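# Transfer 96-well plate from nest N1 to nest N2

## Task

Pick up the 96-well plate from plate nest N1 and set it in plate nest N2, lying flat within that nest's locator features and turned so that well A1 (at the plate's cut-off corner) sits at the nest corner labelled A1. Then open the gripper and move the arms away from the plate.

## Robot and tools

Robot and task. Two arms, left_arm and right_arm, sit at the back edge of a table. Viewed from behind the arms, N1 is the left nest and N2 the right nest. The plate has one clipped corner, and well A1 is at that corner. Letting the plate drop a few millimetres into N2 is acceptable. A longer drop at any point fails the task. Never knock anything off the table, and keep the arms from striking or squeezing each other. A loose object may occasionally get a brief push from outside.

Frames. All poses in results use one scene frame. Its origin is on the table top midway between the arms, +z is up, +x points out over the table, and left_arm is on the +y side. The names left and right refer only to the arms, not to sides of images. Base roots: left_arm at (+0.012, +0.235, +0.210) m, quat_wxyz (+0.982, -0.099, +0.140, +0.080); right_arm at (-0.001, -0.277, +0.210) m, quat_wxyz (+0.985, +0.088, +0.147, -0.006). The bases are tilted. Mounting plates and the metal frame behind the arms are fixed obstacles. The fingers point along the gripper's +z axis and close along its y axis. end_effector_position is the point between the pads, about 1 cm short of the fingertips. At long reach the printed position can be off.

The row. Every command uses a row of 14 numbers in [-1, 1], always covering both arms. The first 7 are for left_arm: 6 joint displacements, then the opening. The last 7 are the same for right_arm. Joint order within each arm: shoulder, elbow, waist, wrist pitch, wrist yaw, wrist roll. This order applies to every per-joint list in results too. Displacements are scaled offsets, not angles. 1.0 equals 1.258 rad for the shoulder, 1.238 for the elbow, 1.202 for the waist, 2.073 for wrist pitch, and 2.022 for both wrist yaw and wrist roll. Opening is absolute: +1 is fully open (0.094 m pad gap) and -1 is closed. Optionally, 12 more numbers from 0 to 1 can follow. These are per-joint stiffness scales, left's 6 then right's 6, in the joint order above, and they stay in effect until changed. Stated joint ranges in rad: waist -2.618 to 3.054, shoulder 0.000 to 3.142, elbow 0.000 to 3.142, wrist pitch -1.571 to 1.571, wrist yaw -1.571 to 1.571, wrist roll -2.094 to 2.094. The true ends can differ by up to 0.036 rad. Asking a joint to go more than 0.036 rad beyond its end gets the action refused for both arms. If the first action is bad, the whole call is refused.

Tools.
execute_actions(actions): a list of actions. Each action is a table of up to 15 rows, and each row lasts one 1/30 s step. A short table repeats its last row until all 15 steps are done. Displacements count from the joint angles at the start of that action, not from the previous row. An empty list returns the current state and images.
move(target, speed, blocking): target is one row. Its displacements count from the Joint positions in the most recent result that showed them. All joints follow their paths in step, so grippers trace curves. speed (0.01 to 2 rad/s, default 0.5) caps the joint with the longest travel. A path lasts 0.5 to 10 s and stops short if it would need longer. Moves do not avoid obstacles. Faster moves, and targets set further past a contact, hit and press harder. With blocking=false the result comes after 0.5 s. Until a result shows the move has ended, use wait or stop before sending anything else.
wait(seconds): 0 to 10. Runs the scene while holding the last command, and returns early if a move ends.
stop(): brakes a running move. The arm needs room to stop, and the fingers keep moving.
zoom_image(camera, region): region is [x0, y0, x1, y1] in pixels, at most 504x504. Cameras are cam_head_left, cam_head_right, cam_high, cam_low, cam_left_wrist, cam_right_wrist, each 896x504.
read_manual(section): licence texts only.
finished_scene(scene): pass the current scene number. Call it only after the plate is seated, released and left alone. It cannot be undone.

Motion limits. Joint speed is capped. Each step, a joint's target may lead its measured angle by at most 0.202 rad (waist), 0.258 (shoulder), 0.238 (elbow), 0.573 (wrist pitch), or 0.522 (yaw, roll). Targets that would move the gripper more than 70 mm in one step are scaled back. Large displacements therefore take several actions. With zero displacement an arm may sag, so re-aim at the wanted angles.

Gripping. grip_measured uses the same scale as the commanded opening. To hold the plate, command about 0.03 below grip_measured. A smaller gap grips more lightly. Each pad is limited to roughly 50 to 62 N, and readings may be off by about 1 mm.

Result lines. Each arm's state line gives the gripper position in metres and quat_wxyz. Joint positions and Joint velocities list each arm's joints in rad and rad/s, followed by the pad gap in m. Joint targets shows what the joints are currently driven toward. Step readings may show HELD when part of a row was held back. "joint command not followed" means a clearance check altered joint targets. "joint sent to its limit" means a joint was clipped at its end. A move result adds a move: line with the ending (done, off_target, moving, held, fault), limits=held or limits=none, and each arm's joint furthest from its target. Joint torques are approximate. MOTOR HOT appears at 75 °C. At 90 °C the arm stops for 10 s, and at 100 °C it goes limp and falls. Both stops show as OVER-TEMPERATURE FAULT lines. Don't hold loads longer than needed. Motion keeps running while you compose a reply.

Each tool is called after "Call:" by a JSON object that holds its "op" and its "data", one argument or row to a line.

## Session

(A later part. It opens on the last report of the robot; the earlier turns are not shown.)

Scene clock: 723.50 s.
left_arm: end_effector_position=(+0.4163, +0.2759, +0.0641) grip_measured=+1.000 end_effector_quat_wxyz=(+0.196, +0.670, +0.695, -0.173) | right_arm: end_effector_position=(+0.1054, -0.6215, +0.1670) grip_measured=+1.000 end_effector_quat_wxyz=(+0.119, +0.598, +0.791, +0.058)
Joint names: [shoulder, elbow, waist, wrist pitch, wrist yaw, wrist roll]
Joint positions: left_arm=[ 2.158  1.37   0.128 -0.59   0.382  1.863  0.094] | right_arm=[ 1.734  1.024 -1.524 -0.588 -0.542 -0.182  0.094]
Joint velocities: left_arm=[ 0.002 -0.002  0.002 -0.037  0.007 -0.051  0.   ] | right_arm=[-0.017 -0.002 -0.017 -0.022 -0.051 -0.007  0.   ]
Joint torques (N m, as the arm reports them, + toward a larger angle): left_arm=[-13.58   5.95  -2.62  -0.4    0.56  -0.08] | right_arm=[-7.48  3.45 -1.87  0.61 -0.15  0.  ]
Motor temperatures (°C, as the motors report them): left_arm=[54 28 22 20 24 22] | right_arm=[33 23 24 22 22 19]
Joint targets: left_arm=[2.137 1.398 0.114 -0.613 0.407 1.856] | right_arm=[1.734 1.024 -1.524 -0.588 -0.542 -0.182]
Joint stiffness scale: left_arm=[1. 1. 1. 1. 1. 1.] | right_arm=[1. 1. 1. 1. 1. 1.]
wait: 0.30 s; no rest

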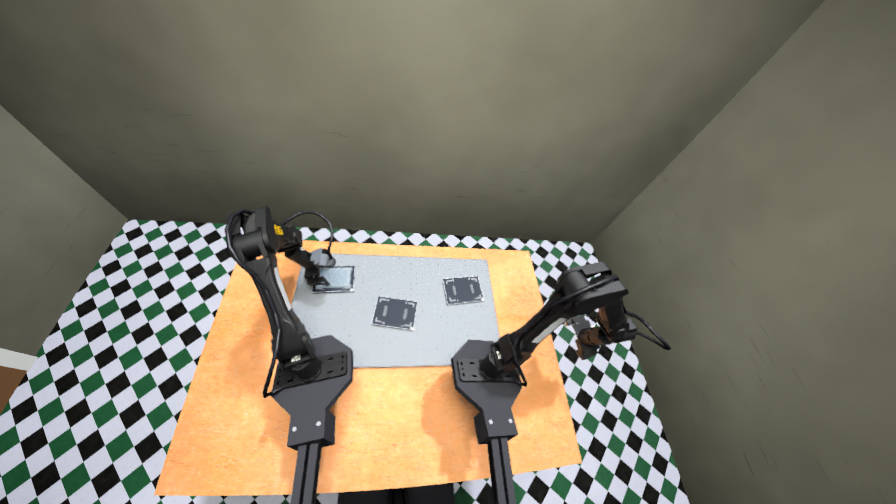

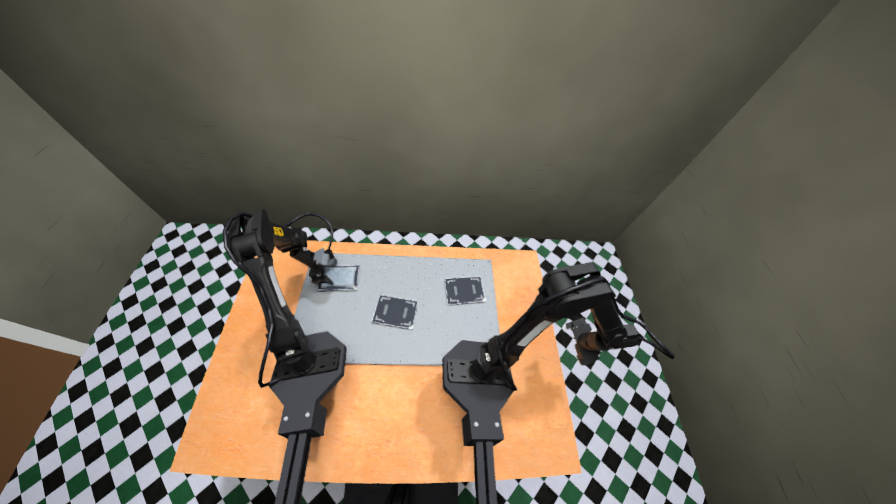

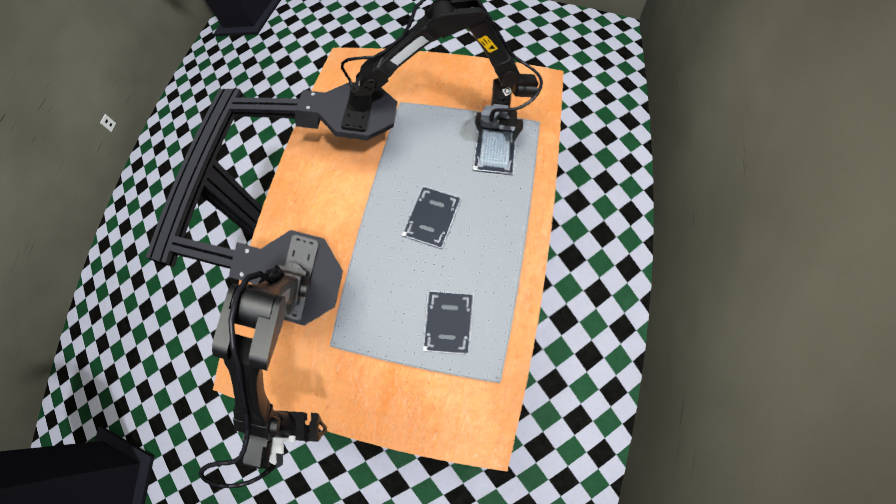

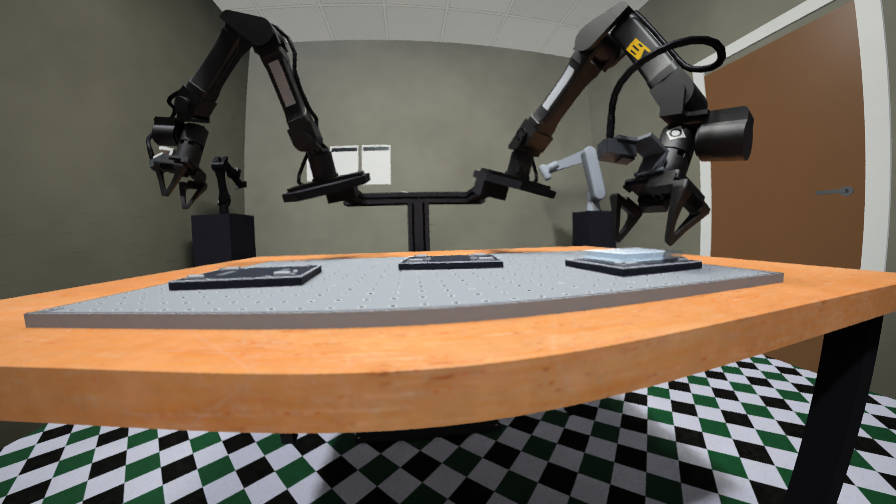

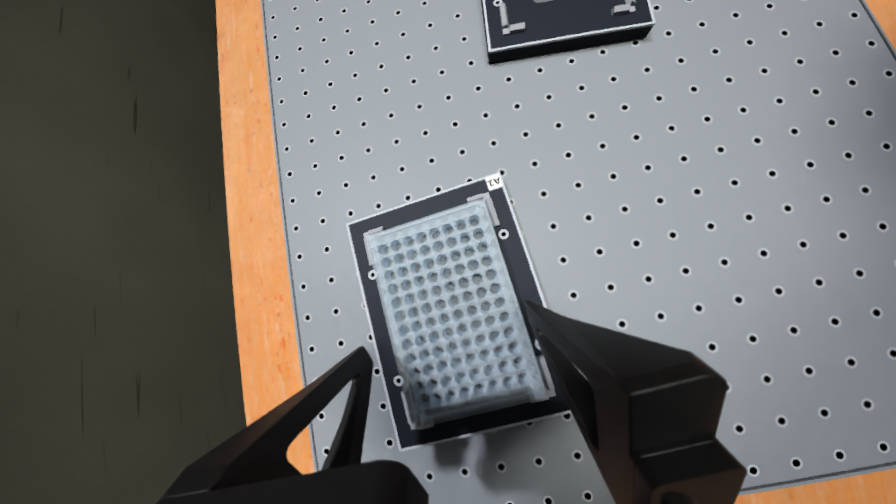

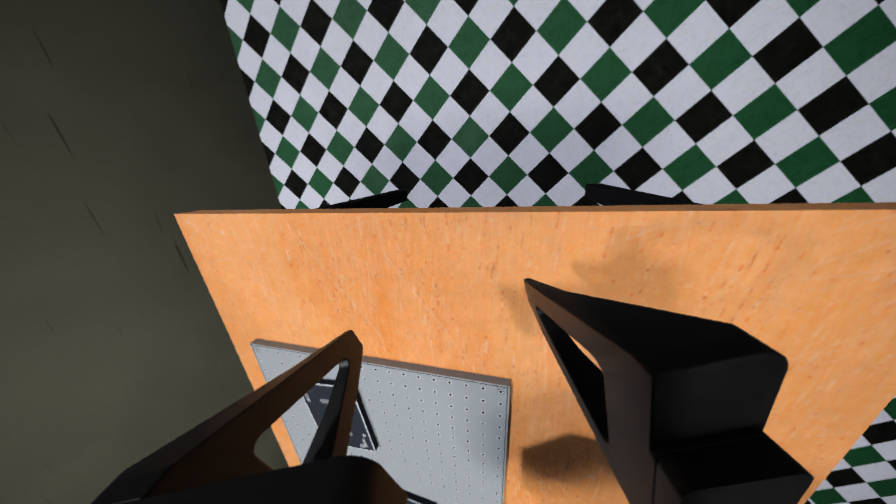

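Call:
{"op": "execute_actions", "data": {
  "actions": []
}}

Scene clock: 735.17 s.
left_arm: end_effector_position=(+0.4158, +0.2758, +0.0642) grip_measured=+1.000 end_effector_quat_wxyz=(+0.196, +0.670, +0.695, -0.174) | right_arm: end_effector_position=(+0.1054, -0.6215, +0.1670) grip_measured=+1.000 end_effector_quat_wxyz=(+0.119, +0.598, +0.791, +0.058)
Joint names: [shoulder, elbow, waist, wrist pitch, wrist yaw, wrist roll]
Joint positions: left_arm=[ 2.158  1.37   0.128 -0.592  0.382  1.862  0.094] | right_arm=[ 1.734  1.024 -1.524 -0.588 -0.542 -0.182  0.094]
Joint velocities: left_arm=[ 0.007  0.007 -0.017 -0.022  0.007 -0.066  0.   ] | right_arm=[ 0.007  0.022  0.002  0.022 -0.095 -0.007  0.   ]
Joint torques (N m, as the arm reports them, + toward a larger angle): left_arm=[-13.6    5.95  -2.59  -0.41   0.56  -0.1 ] | right_arm=[-7.47  3.42 -1.88  0.61 -0.16  0.03]
Motor temperatures (°C, as the motors report them): left_arm=[56 28 22 20 24 22] | right_arm=[33 23 24 22 22 19]
Joint targets: left_arm=[2.137 1.398 0.114 -0.613 0.407 1.856] | right_arm=[1.734 1.024 -1.524 -0.588 -0.542 -0.182]
Joint stiffness scale: left_arm=[1. 1. 1. 1. 1. 1.] | right_arm=[1. 1. 1. 1. 1. 1.]

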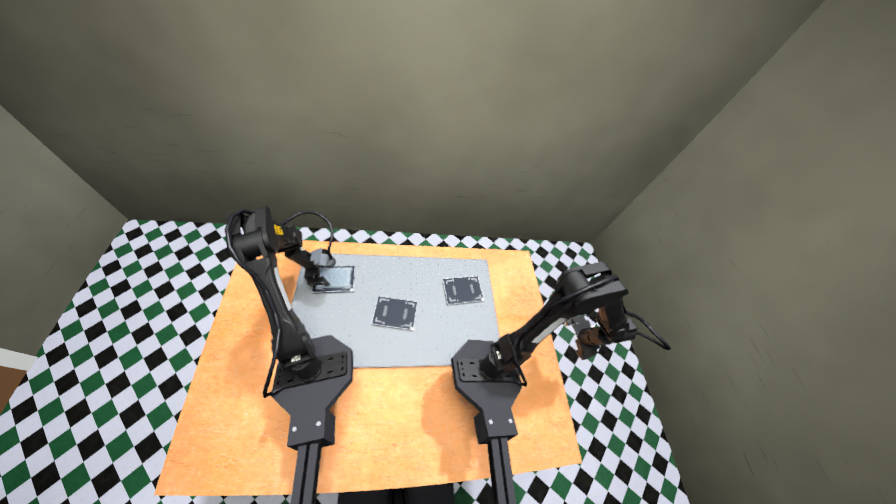

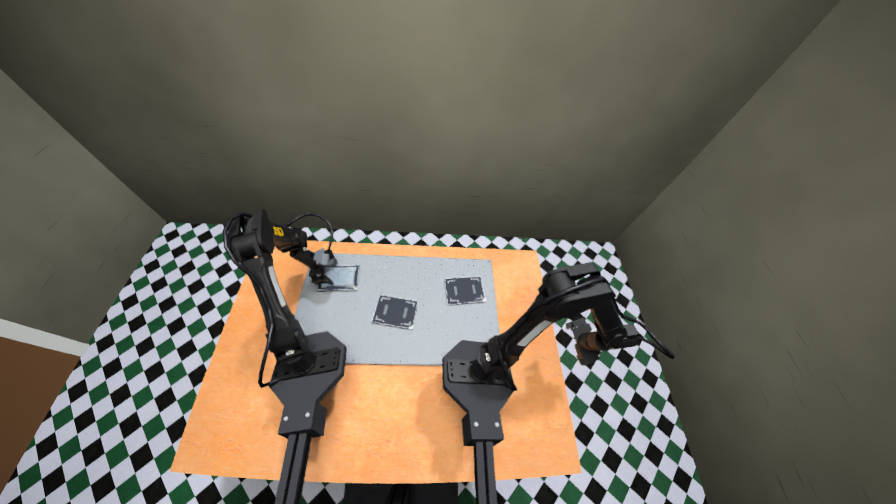

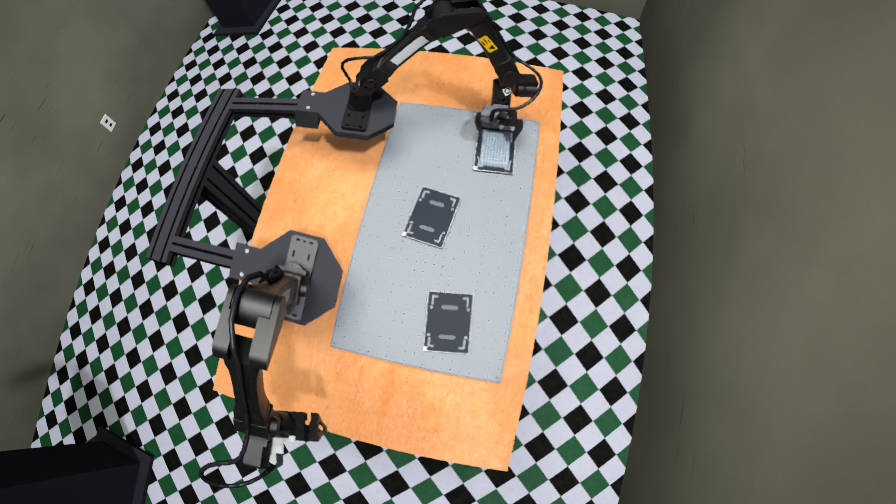

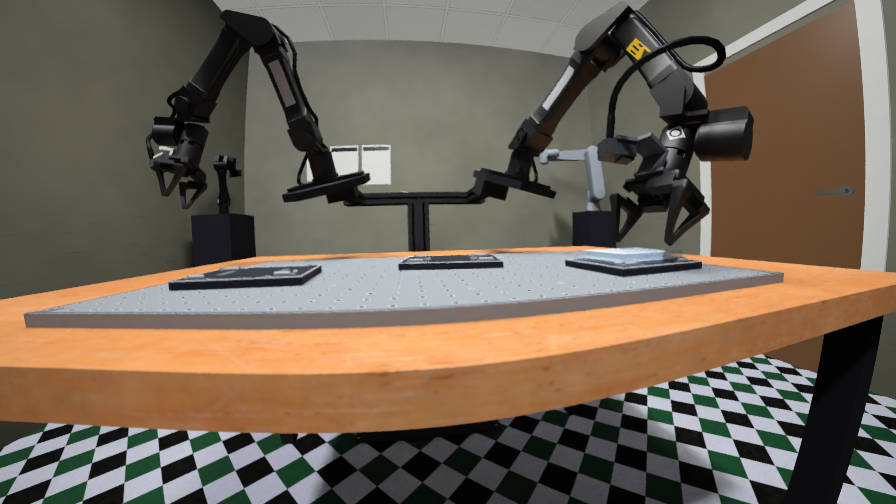

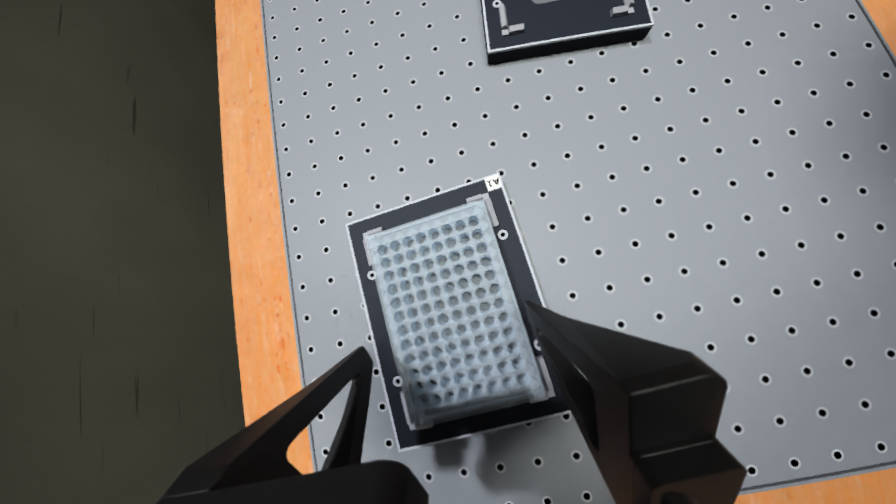

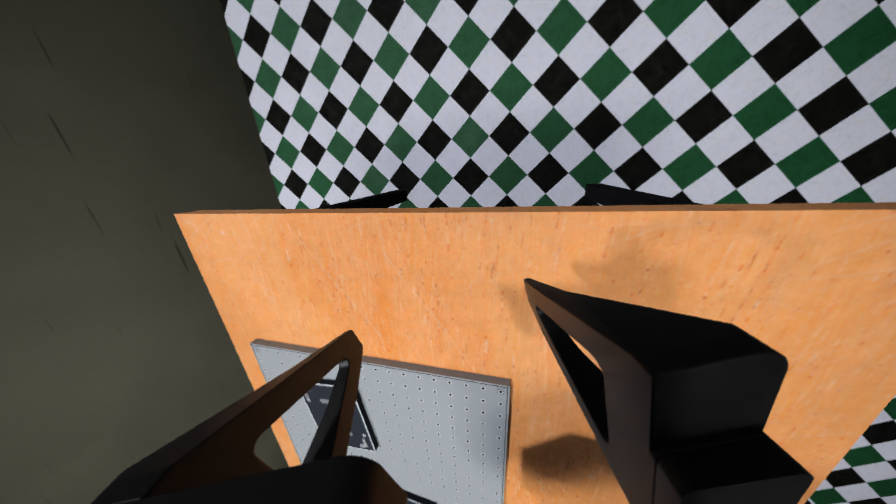

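Call:
{"op": "move", "data": {
  "target": [-0.2,0,-0.03,-0.12,0,-0.015,1, 0,0,0,0,0,0,1],
  "speed": 0.4
}}

Call:
{"op": "zoom_image", "data": {
  "camera": "cam_low",
  "region": [540,220,730,300]
}}

Call:
{"op": "zoom_image", "data": {
  "camera": "cam_left_wrist",
  "region": [250,60,700,450]
}}

Scene clock: 739.47 s.
left_arm: end_effector_position=(+0.4120, +0.2781, +0.1521) grip_measured=+1.000 end_effector_quat_wxyz=(+0.197, +0.669, +0.695, -0.174) | right_arm: end_effector_position=(+0.1054, -0.6215, +0.1670) grip_measured=+1.000 end_effector_quat_wxyz=(+0.119, +0.598, +0.791, +0.058)
Joint names: [shoulder, elbow, waist, wrist pitch, wrist yaw, wrist roll]
Joint positions: left_arm=[ 1.922  1.37   0.106 -0.819  0.379  1.839  0.094] | right_arm=[ 1.734  1.024 -1.524 -0.588 -0.542 -0.182  0.094]
Joint velocities: left_arm=[ 0.002  0.002 -0.007 -0.022 -0.007  0.022  0.   ] | right_arm=[-0.007  0.007  0.012 -0.007 -0.037 -0.037  0.   ]
Joint torques (N m, as the arm reports them, + toward a larger angle): left_arm=[-12.47   4.55  -2.48  -0.39   0.32  -0.1 ] | right_arm=[-7.48  3.42 -1.84  0.61 -0.14  0.02]
Motor temperatures (°C, as the motors report them): left_arm=[57 28 22 20 24 22] | right_arm=[32 23 24 22 22 19]
Joint targets: left_arm=[1.906 1.370 0.092 -0.841 0.382 1.832] | right_arm=[1.734 1.024 -1.524 -0.588 -0.542 -0.182]
Joint stiffness scale: left_arm=[1. 1. 1. 1. 1. 1.] | right_arm=[1. 1. 1. 1. 1. 1.]
move: off_target (left_arm); limits=none; left_arm: farthest joint: the wrist pitch, 0.022 radians from its target (0.249 radians at the start); right_arm: farthest joint: the waist, 0.000 radians from its target (0.000 radians at the start)

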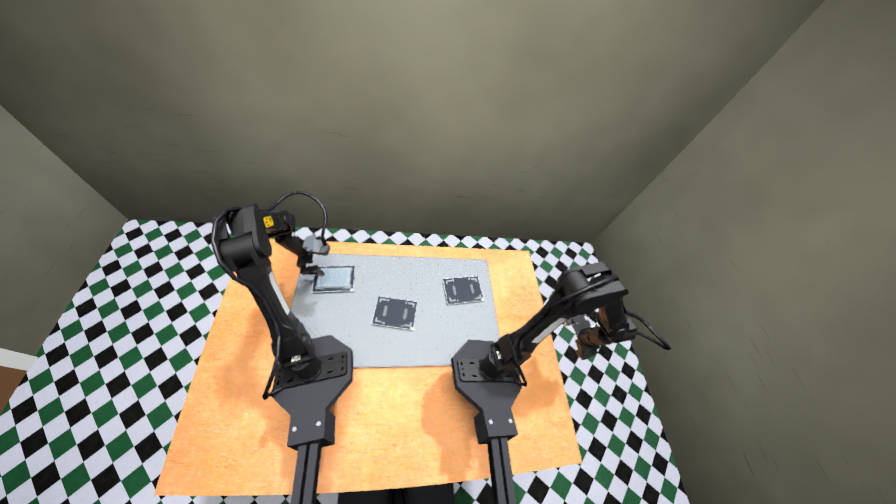

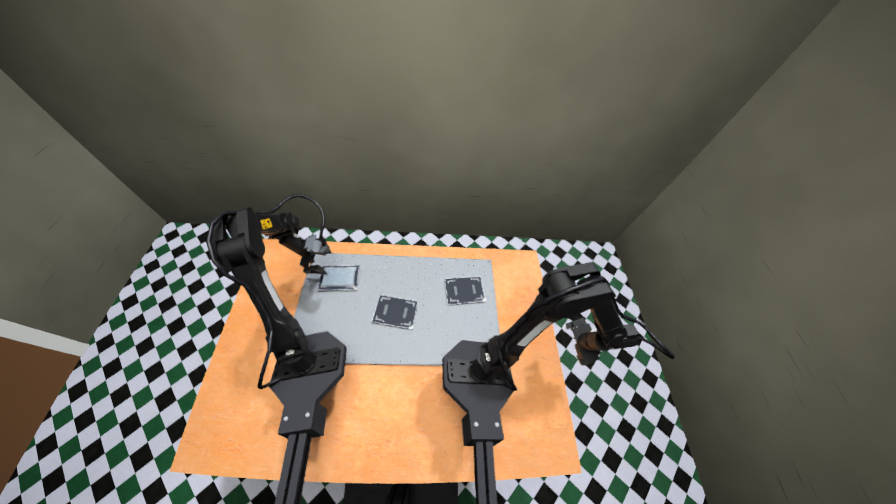

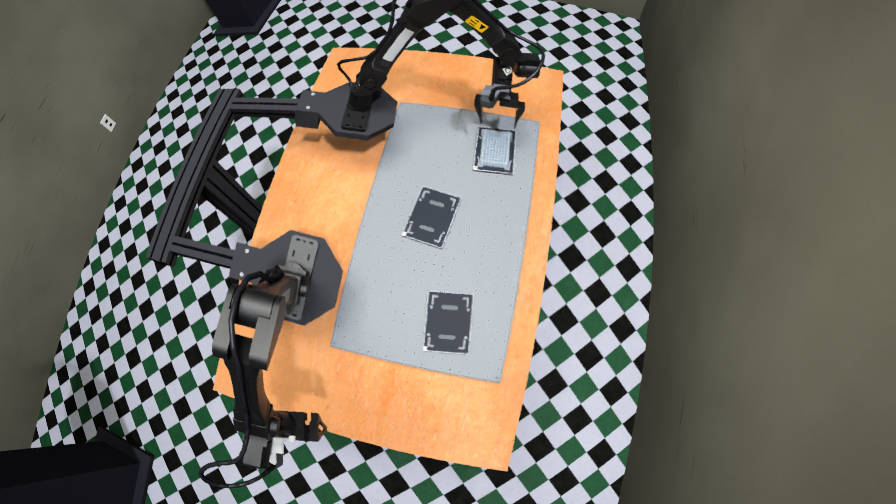

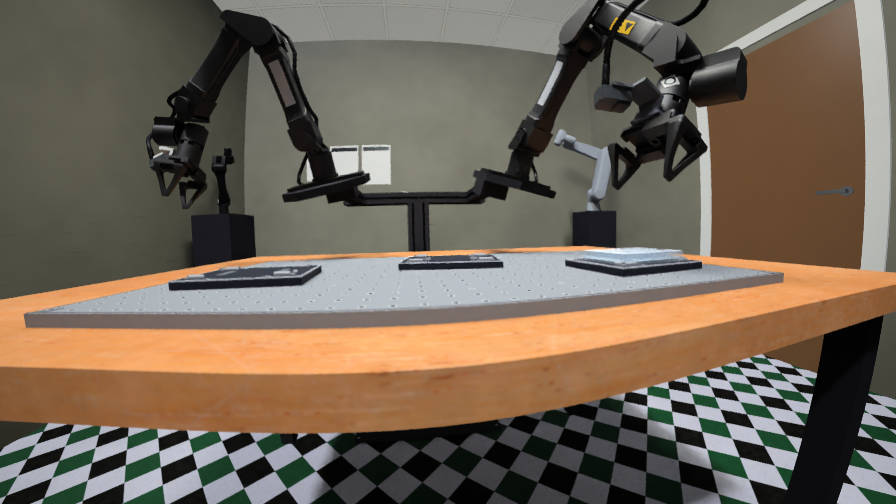

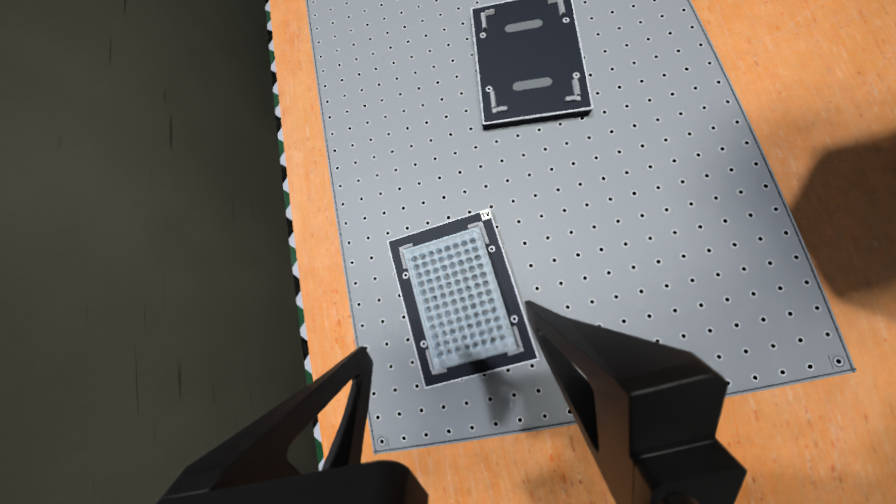

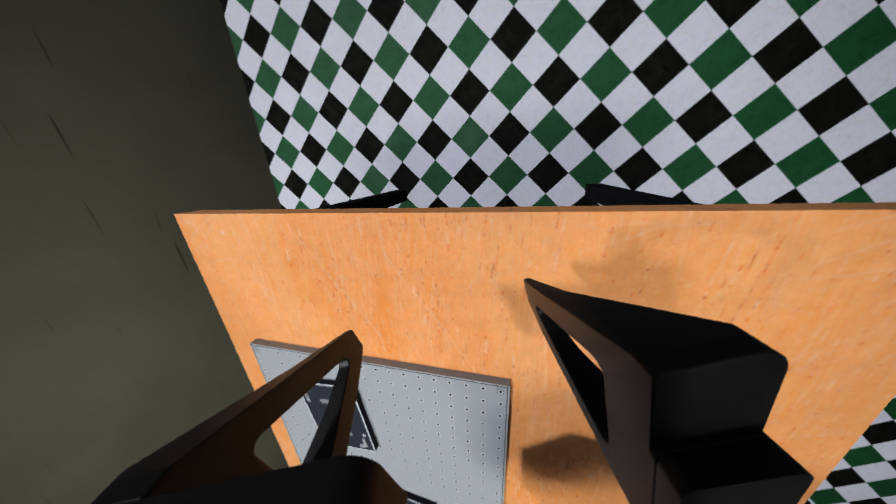

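Region (540, 220, 730, 300) of cam_low's 896x504 image, scaled by 2.653, with more detail than that image has; it fills the top 212 rows of this view, and the rest is white.

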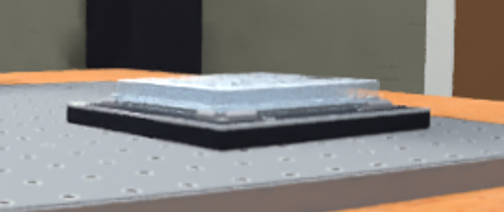

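Region (250, 60, 700, 450) of cam_left_wrist's 896x504 image, scaled by 1.120, with more detail than that image has; it fills the top 437 rows of this view, and the rest is white.

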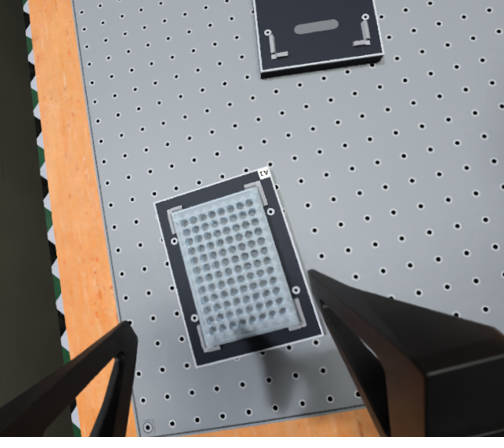

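Call:
{"op": "zoom_image", "data": {
  "camera": "cam_left_wrist",
  "region": [375,200,555,395]
}}

Region (375, 200, 555, 395) of cam_left_wrist's 896x504 image, scaled by 2.585, with more detail than that image has; it fills the left 465 columns of this view, and the rest is white.

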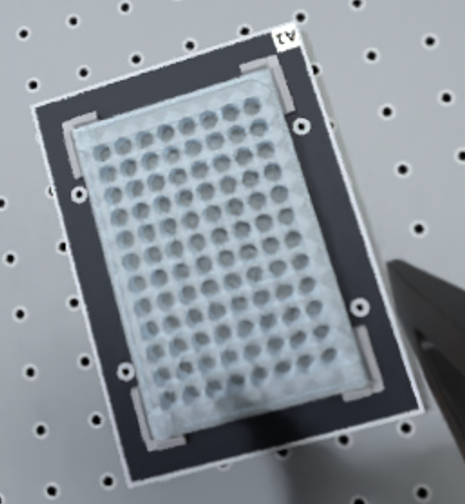

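Call:
{"op": "zoom_image", "data": {
  "camera": "cam_left_wrist",
  "region": [450,205,510,265]
}}

Call:
{"op": "zoom_image", "data": {
  "camera": "cam_left_wrist",
  "region": [420,330,480,390]
}}

Call:
{"op": "zoom_image", "data": {
  "camera": "cam_high",
  "region": [455,110,535,190]
}}

Region (450, 205, 510, 265) of cam_left_wrist's 896x504 image, scaled by 8.400, with more detail than that image has.

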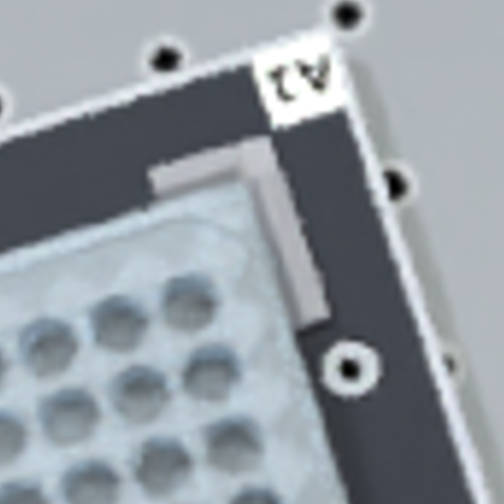

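Region (420, 330, 480, 390) of cam_left_wrist's 896x504 image, scaled by 8.400, with more detail than that image has.

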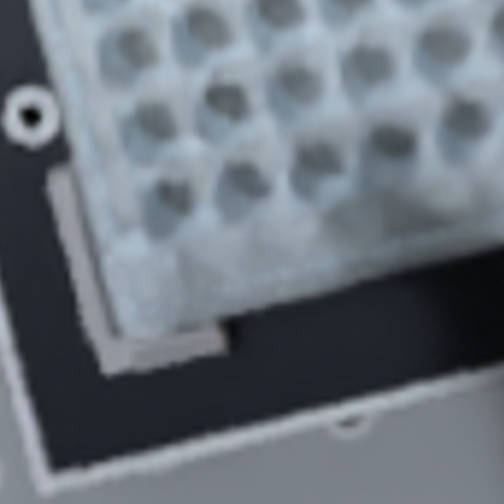

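Region (455, 110, 535, 190) of cam_high's 896x504 image, scaled by 6.300, with more detail than that image has.

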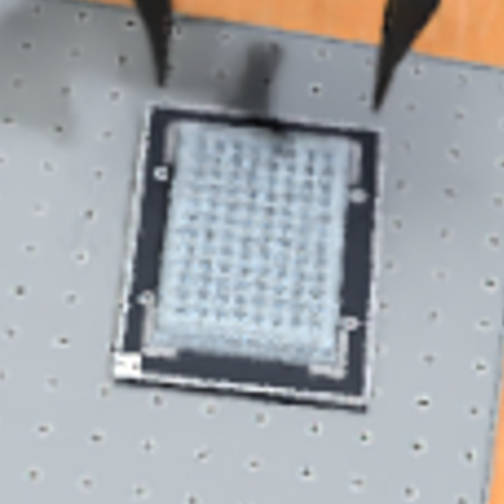

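Call:
{"op": "move", "data": {
  "target": [-0.2,-0.15,0.45,0,0,0,1, 0,0,0,0,0,0,1],
  "speed": 0.6
}}

Scene clock: 748.10 s.
left_arm: end_effector_position=(+0.3125, +0.4554, +0.1729) grip_measured=+1.000 end_effector_quat_wxyz=(+0.153, +0.482, +0.859, -0.078) | right_arm: end_effector_position=(+0.1054, -0.6215, +0.1670) grip_measured=+1.000 end_effector_quat_wxyz=(+0.119, +0.598, +0.791, +0.058)
Joint names: [shoulder, elbow, waist, wrist pitch, wrist yaw, wrist roll]
Joint positions: left_arm=[ 1.692  1.201  0.644 -0.815  0.374  1.839  0.094] | right_arm=[ 1.734  1.024 -1.524 -0.588 -0.542 -0.182  0.094]
Joint velocities: left_arm=[ 0.012  0.002 -0.002 -0.007 -0.007  0.066  0.   ] | right_arm=[-0.032  0.002 -0.012 -0.051  0.007  0.051  0.   ]
Joint torques (N m, as the arm reports them, + toward a larger angle): left_arm=[-11.63   3.43   0.47  -0.17   0.26  -0.04] | right_arm=[-7.46  3.45 -1.87  0.61 -0.15  0.01]
Motor temperatures (°C, as the motors report them): left_arm=[56 28 22 20 24 22] | right_arm=[32 23 24 22 22 19]
Joint targets: left_arm=[1.670 1.184 0.647 -0.819 0.379 1.839] | right_arm=[1.734 1.024 -1.524 -0.588 -0.542 -0.182]
Joint stiffness scale: left_arm=[1. 1. 1. 1. 1. 1.] | right_arm=[1. 1. 1. 1. 1. 1.]
move: off_target (left_arm); limits=none; left_arm: farthest joint: the shoulder, 0.022 radians from its target (0.251 radians at the start); right_arm: farthest joint: the waist, 0.000 radians from its target (0.000 radians at the start)

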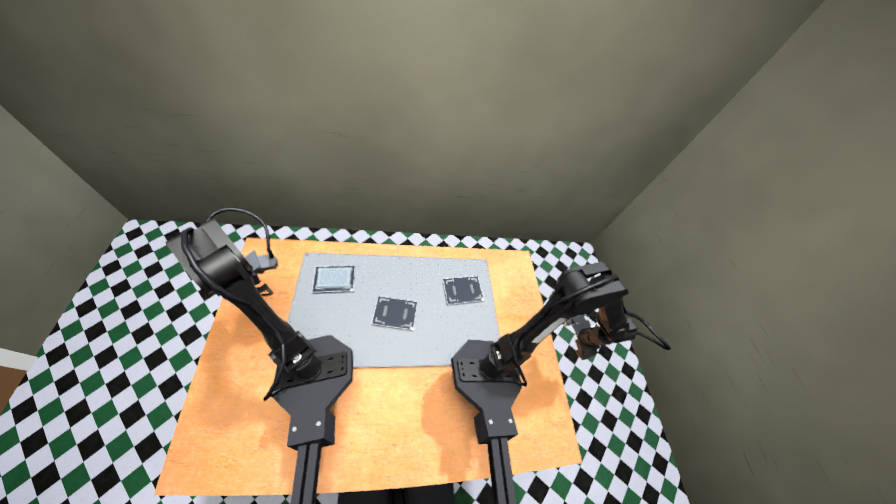

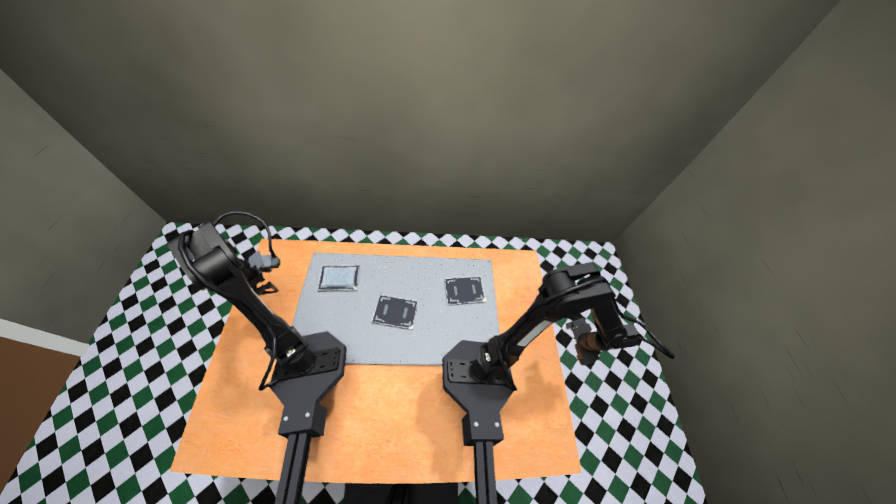

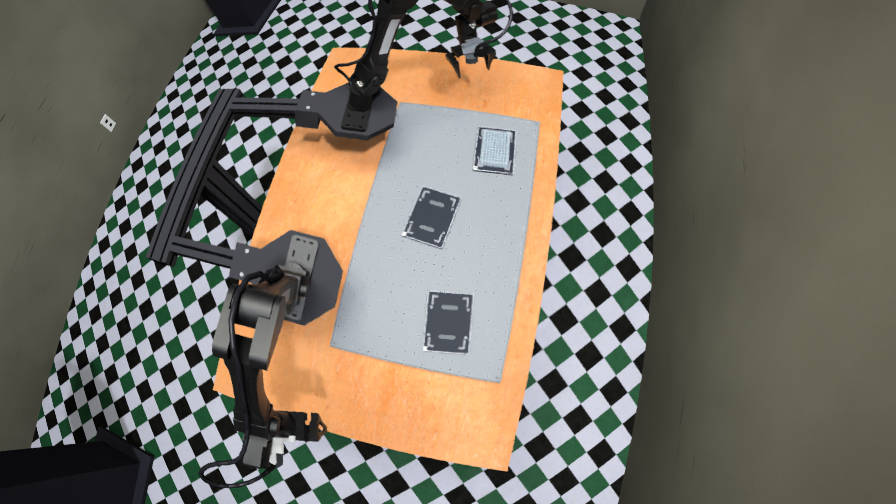

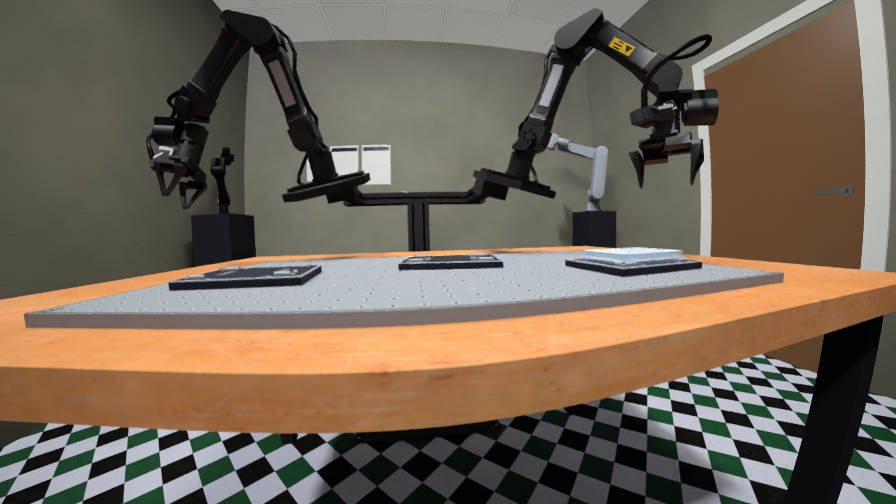

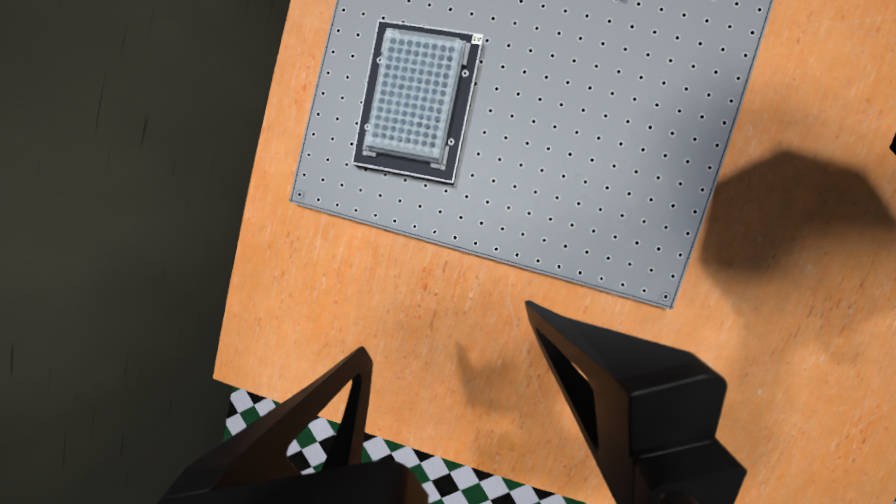

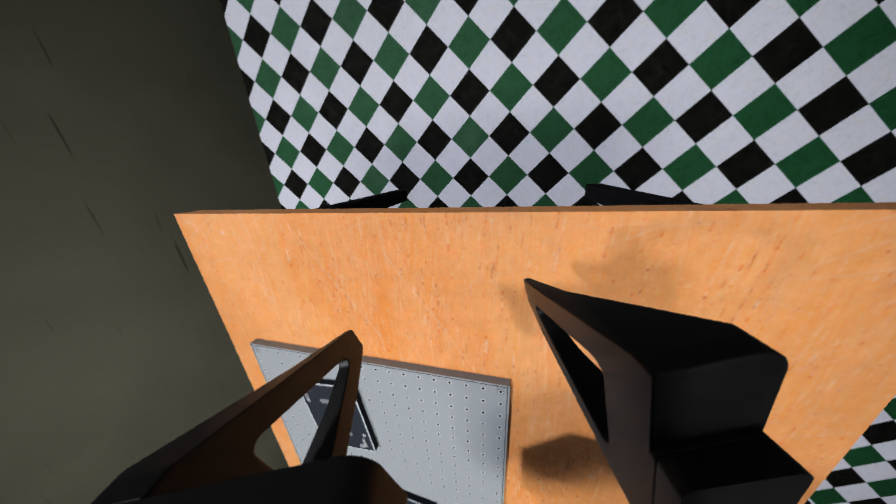

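Call:
{"op": "zoom_image", "data": {
  "camera": "cam_low",
  "region": [555,235,715,285]
}}

Call:
{"op": "zoom_image", "data": {
  "camera": "cam_high",
  "region": [455,110,535,190]
}}

Region (555, 235, 715, 285) of cam_low's 896x504 image, scaled by 3.150, with more detail than that image has; it fills the top 158 rows of this view, and the rest is white.

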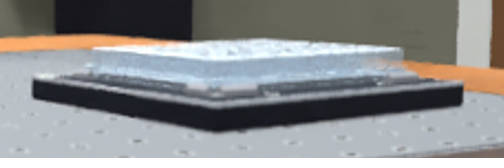

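Region (455, 110, 535, 190) of cam_high's 896x504 image, scaled by 6.300, with more detail than that image has.

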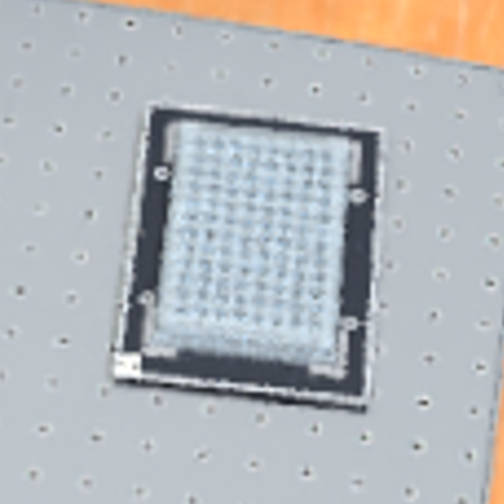

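The plate sits flat inside the locators, and the left arm is clear of it.

Call:
{"op": "finished_scene", "data": {
  "scene": 2
}}

The scene is finished: the task was done.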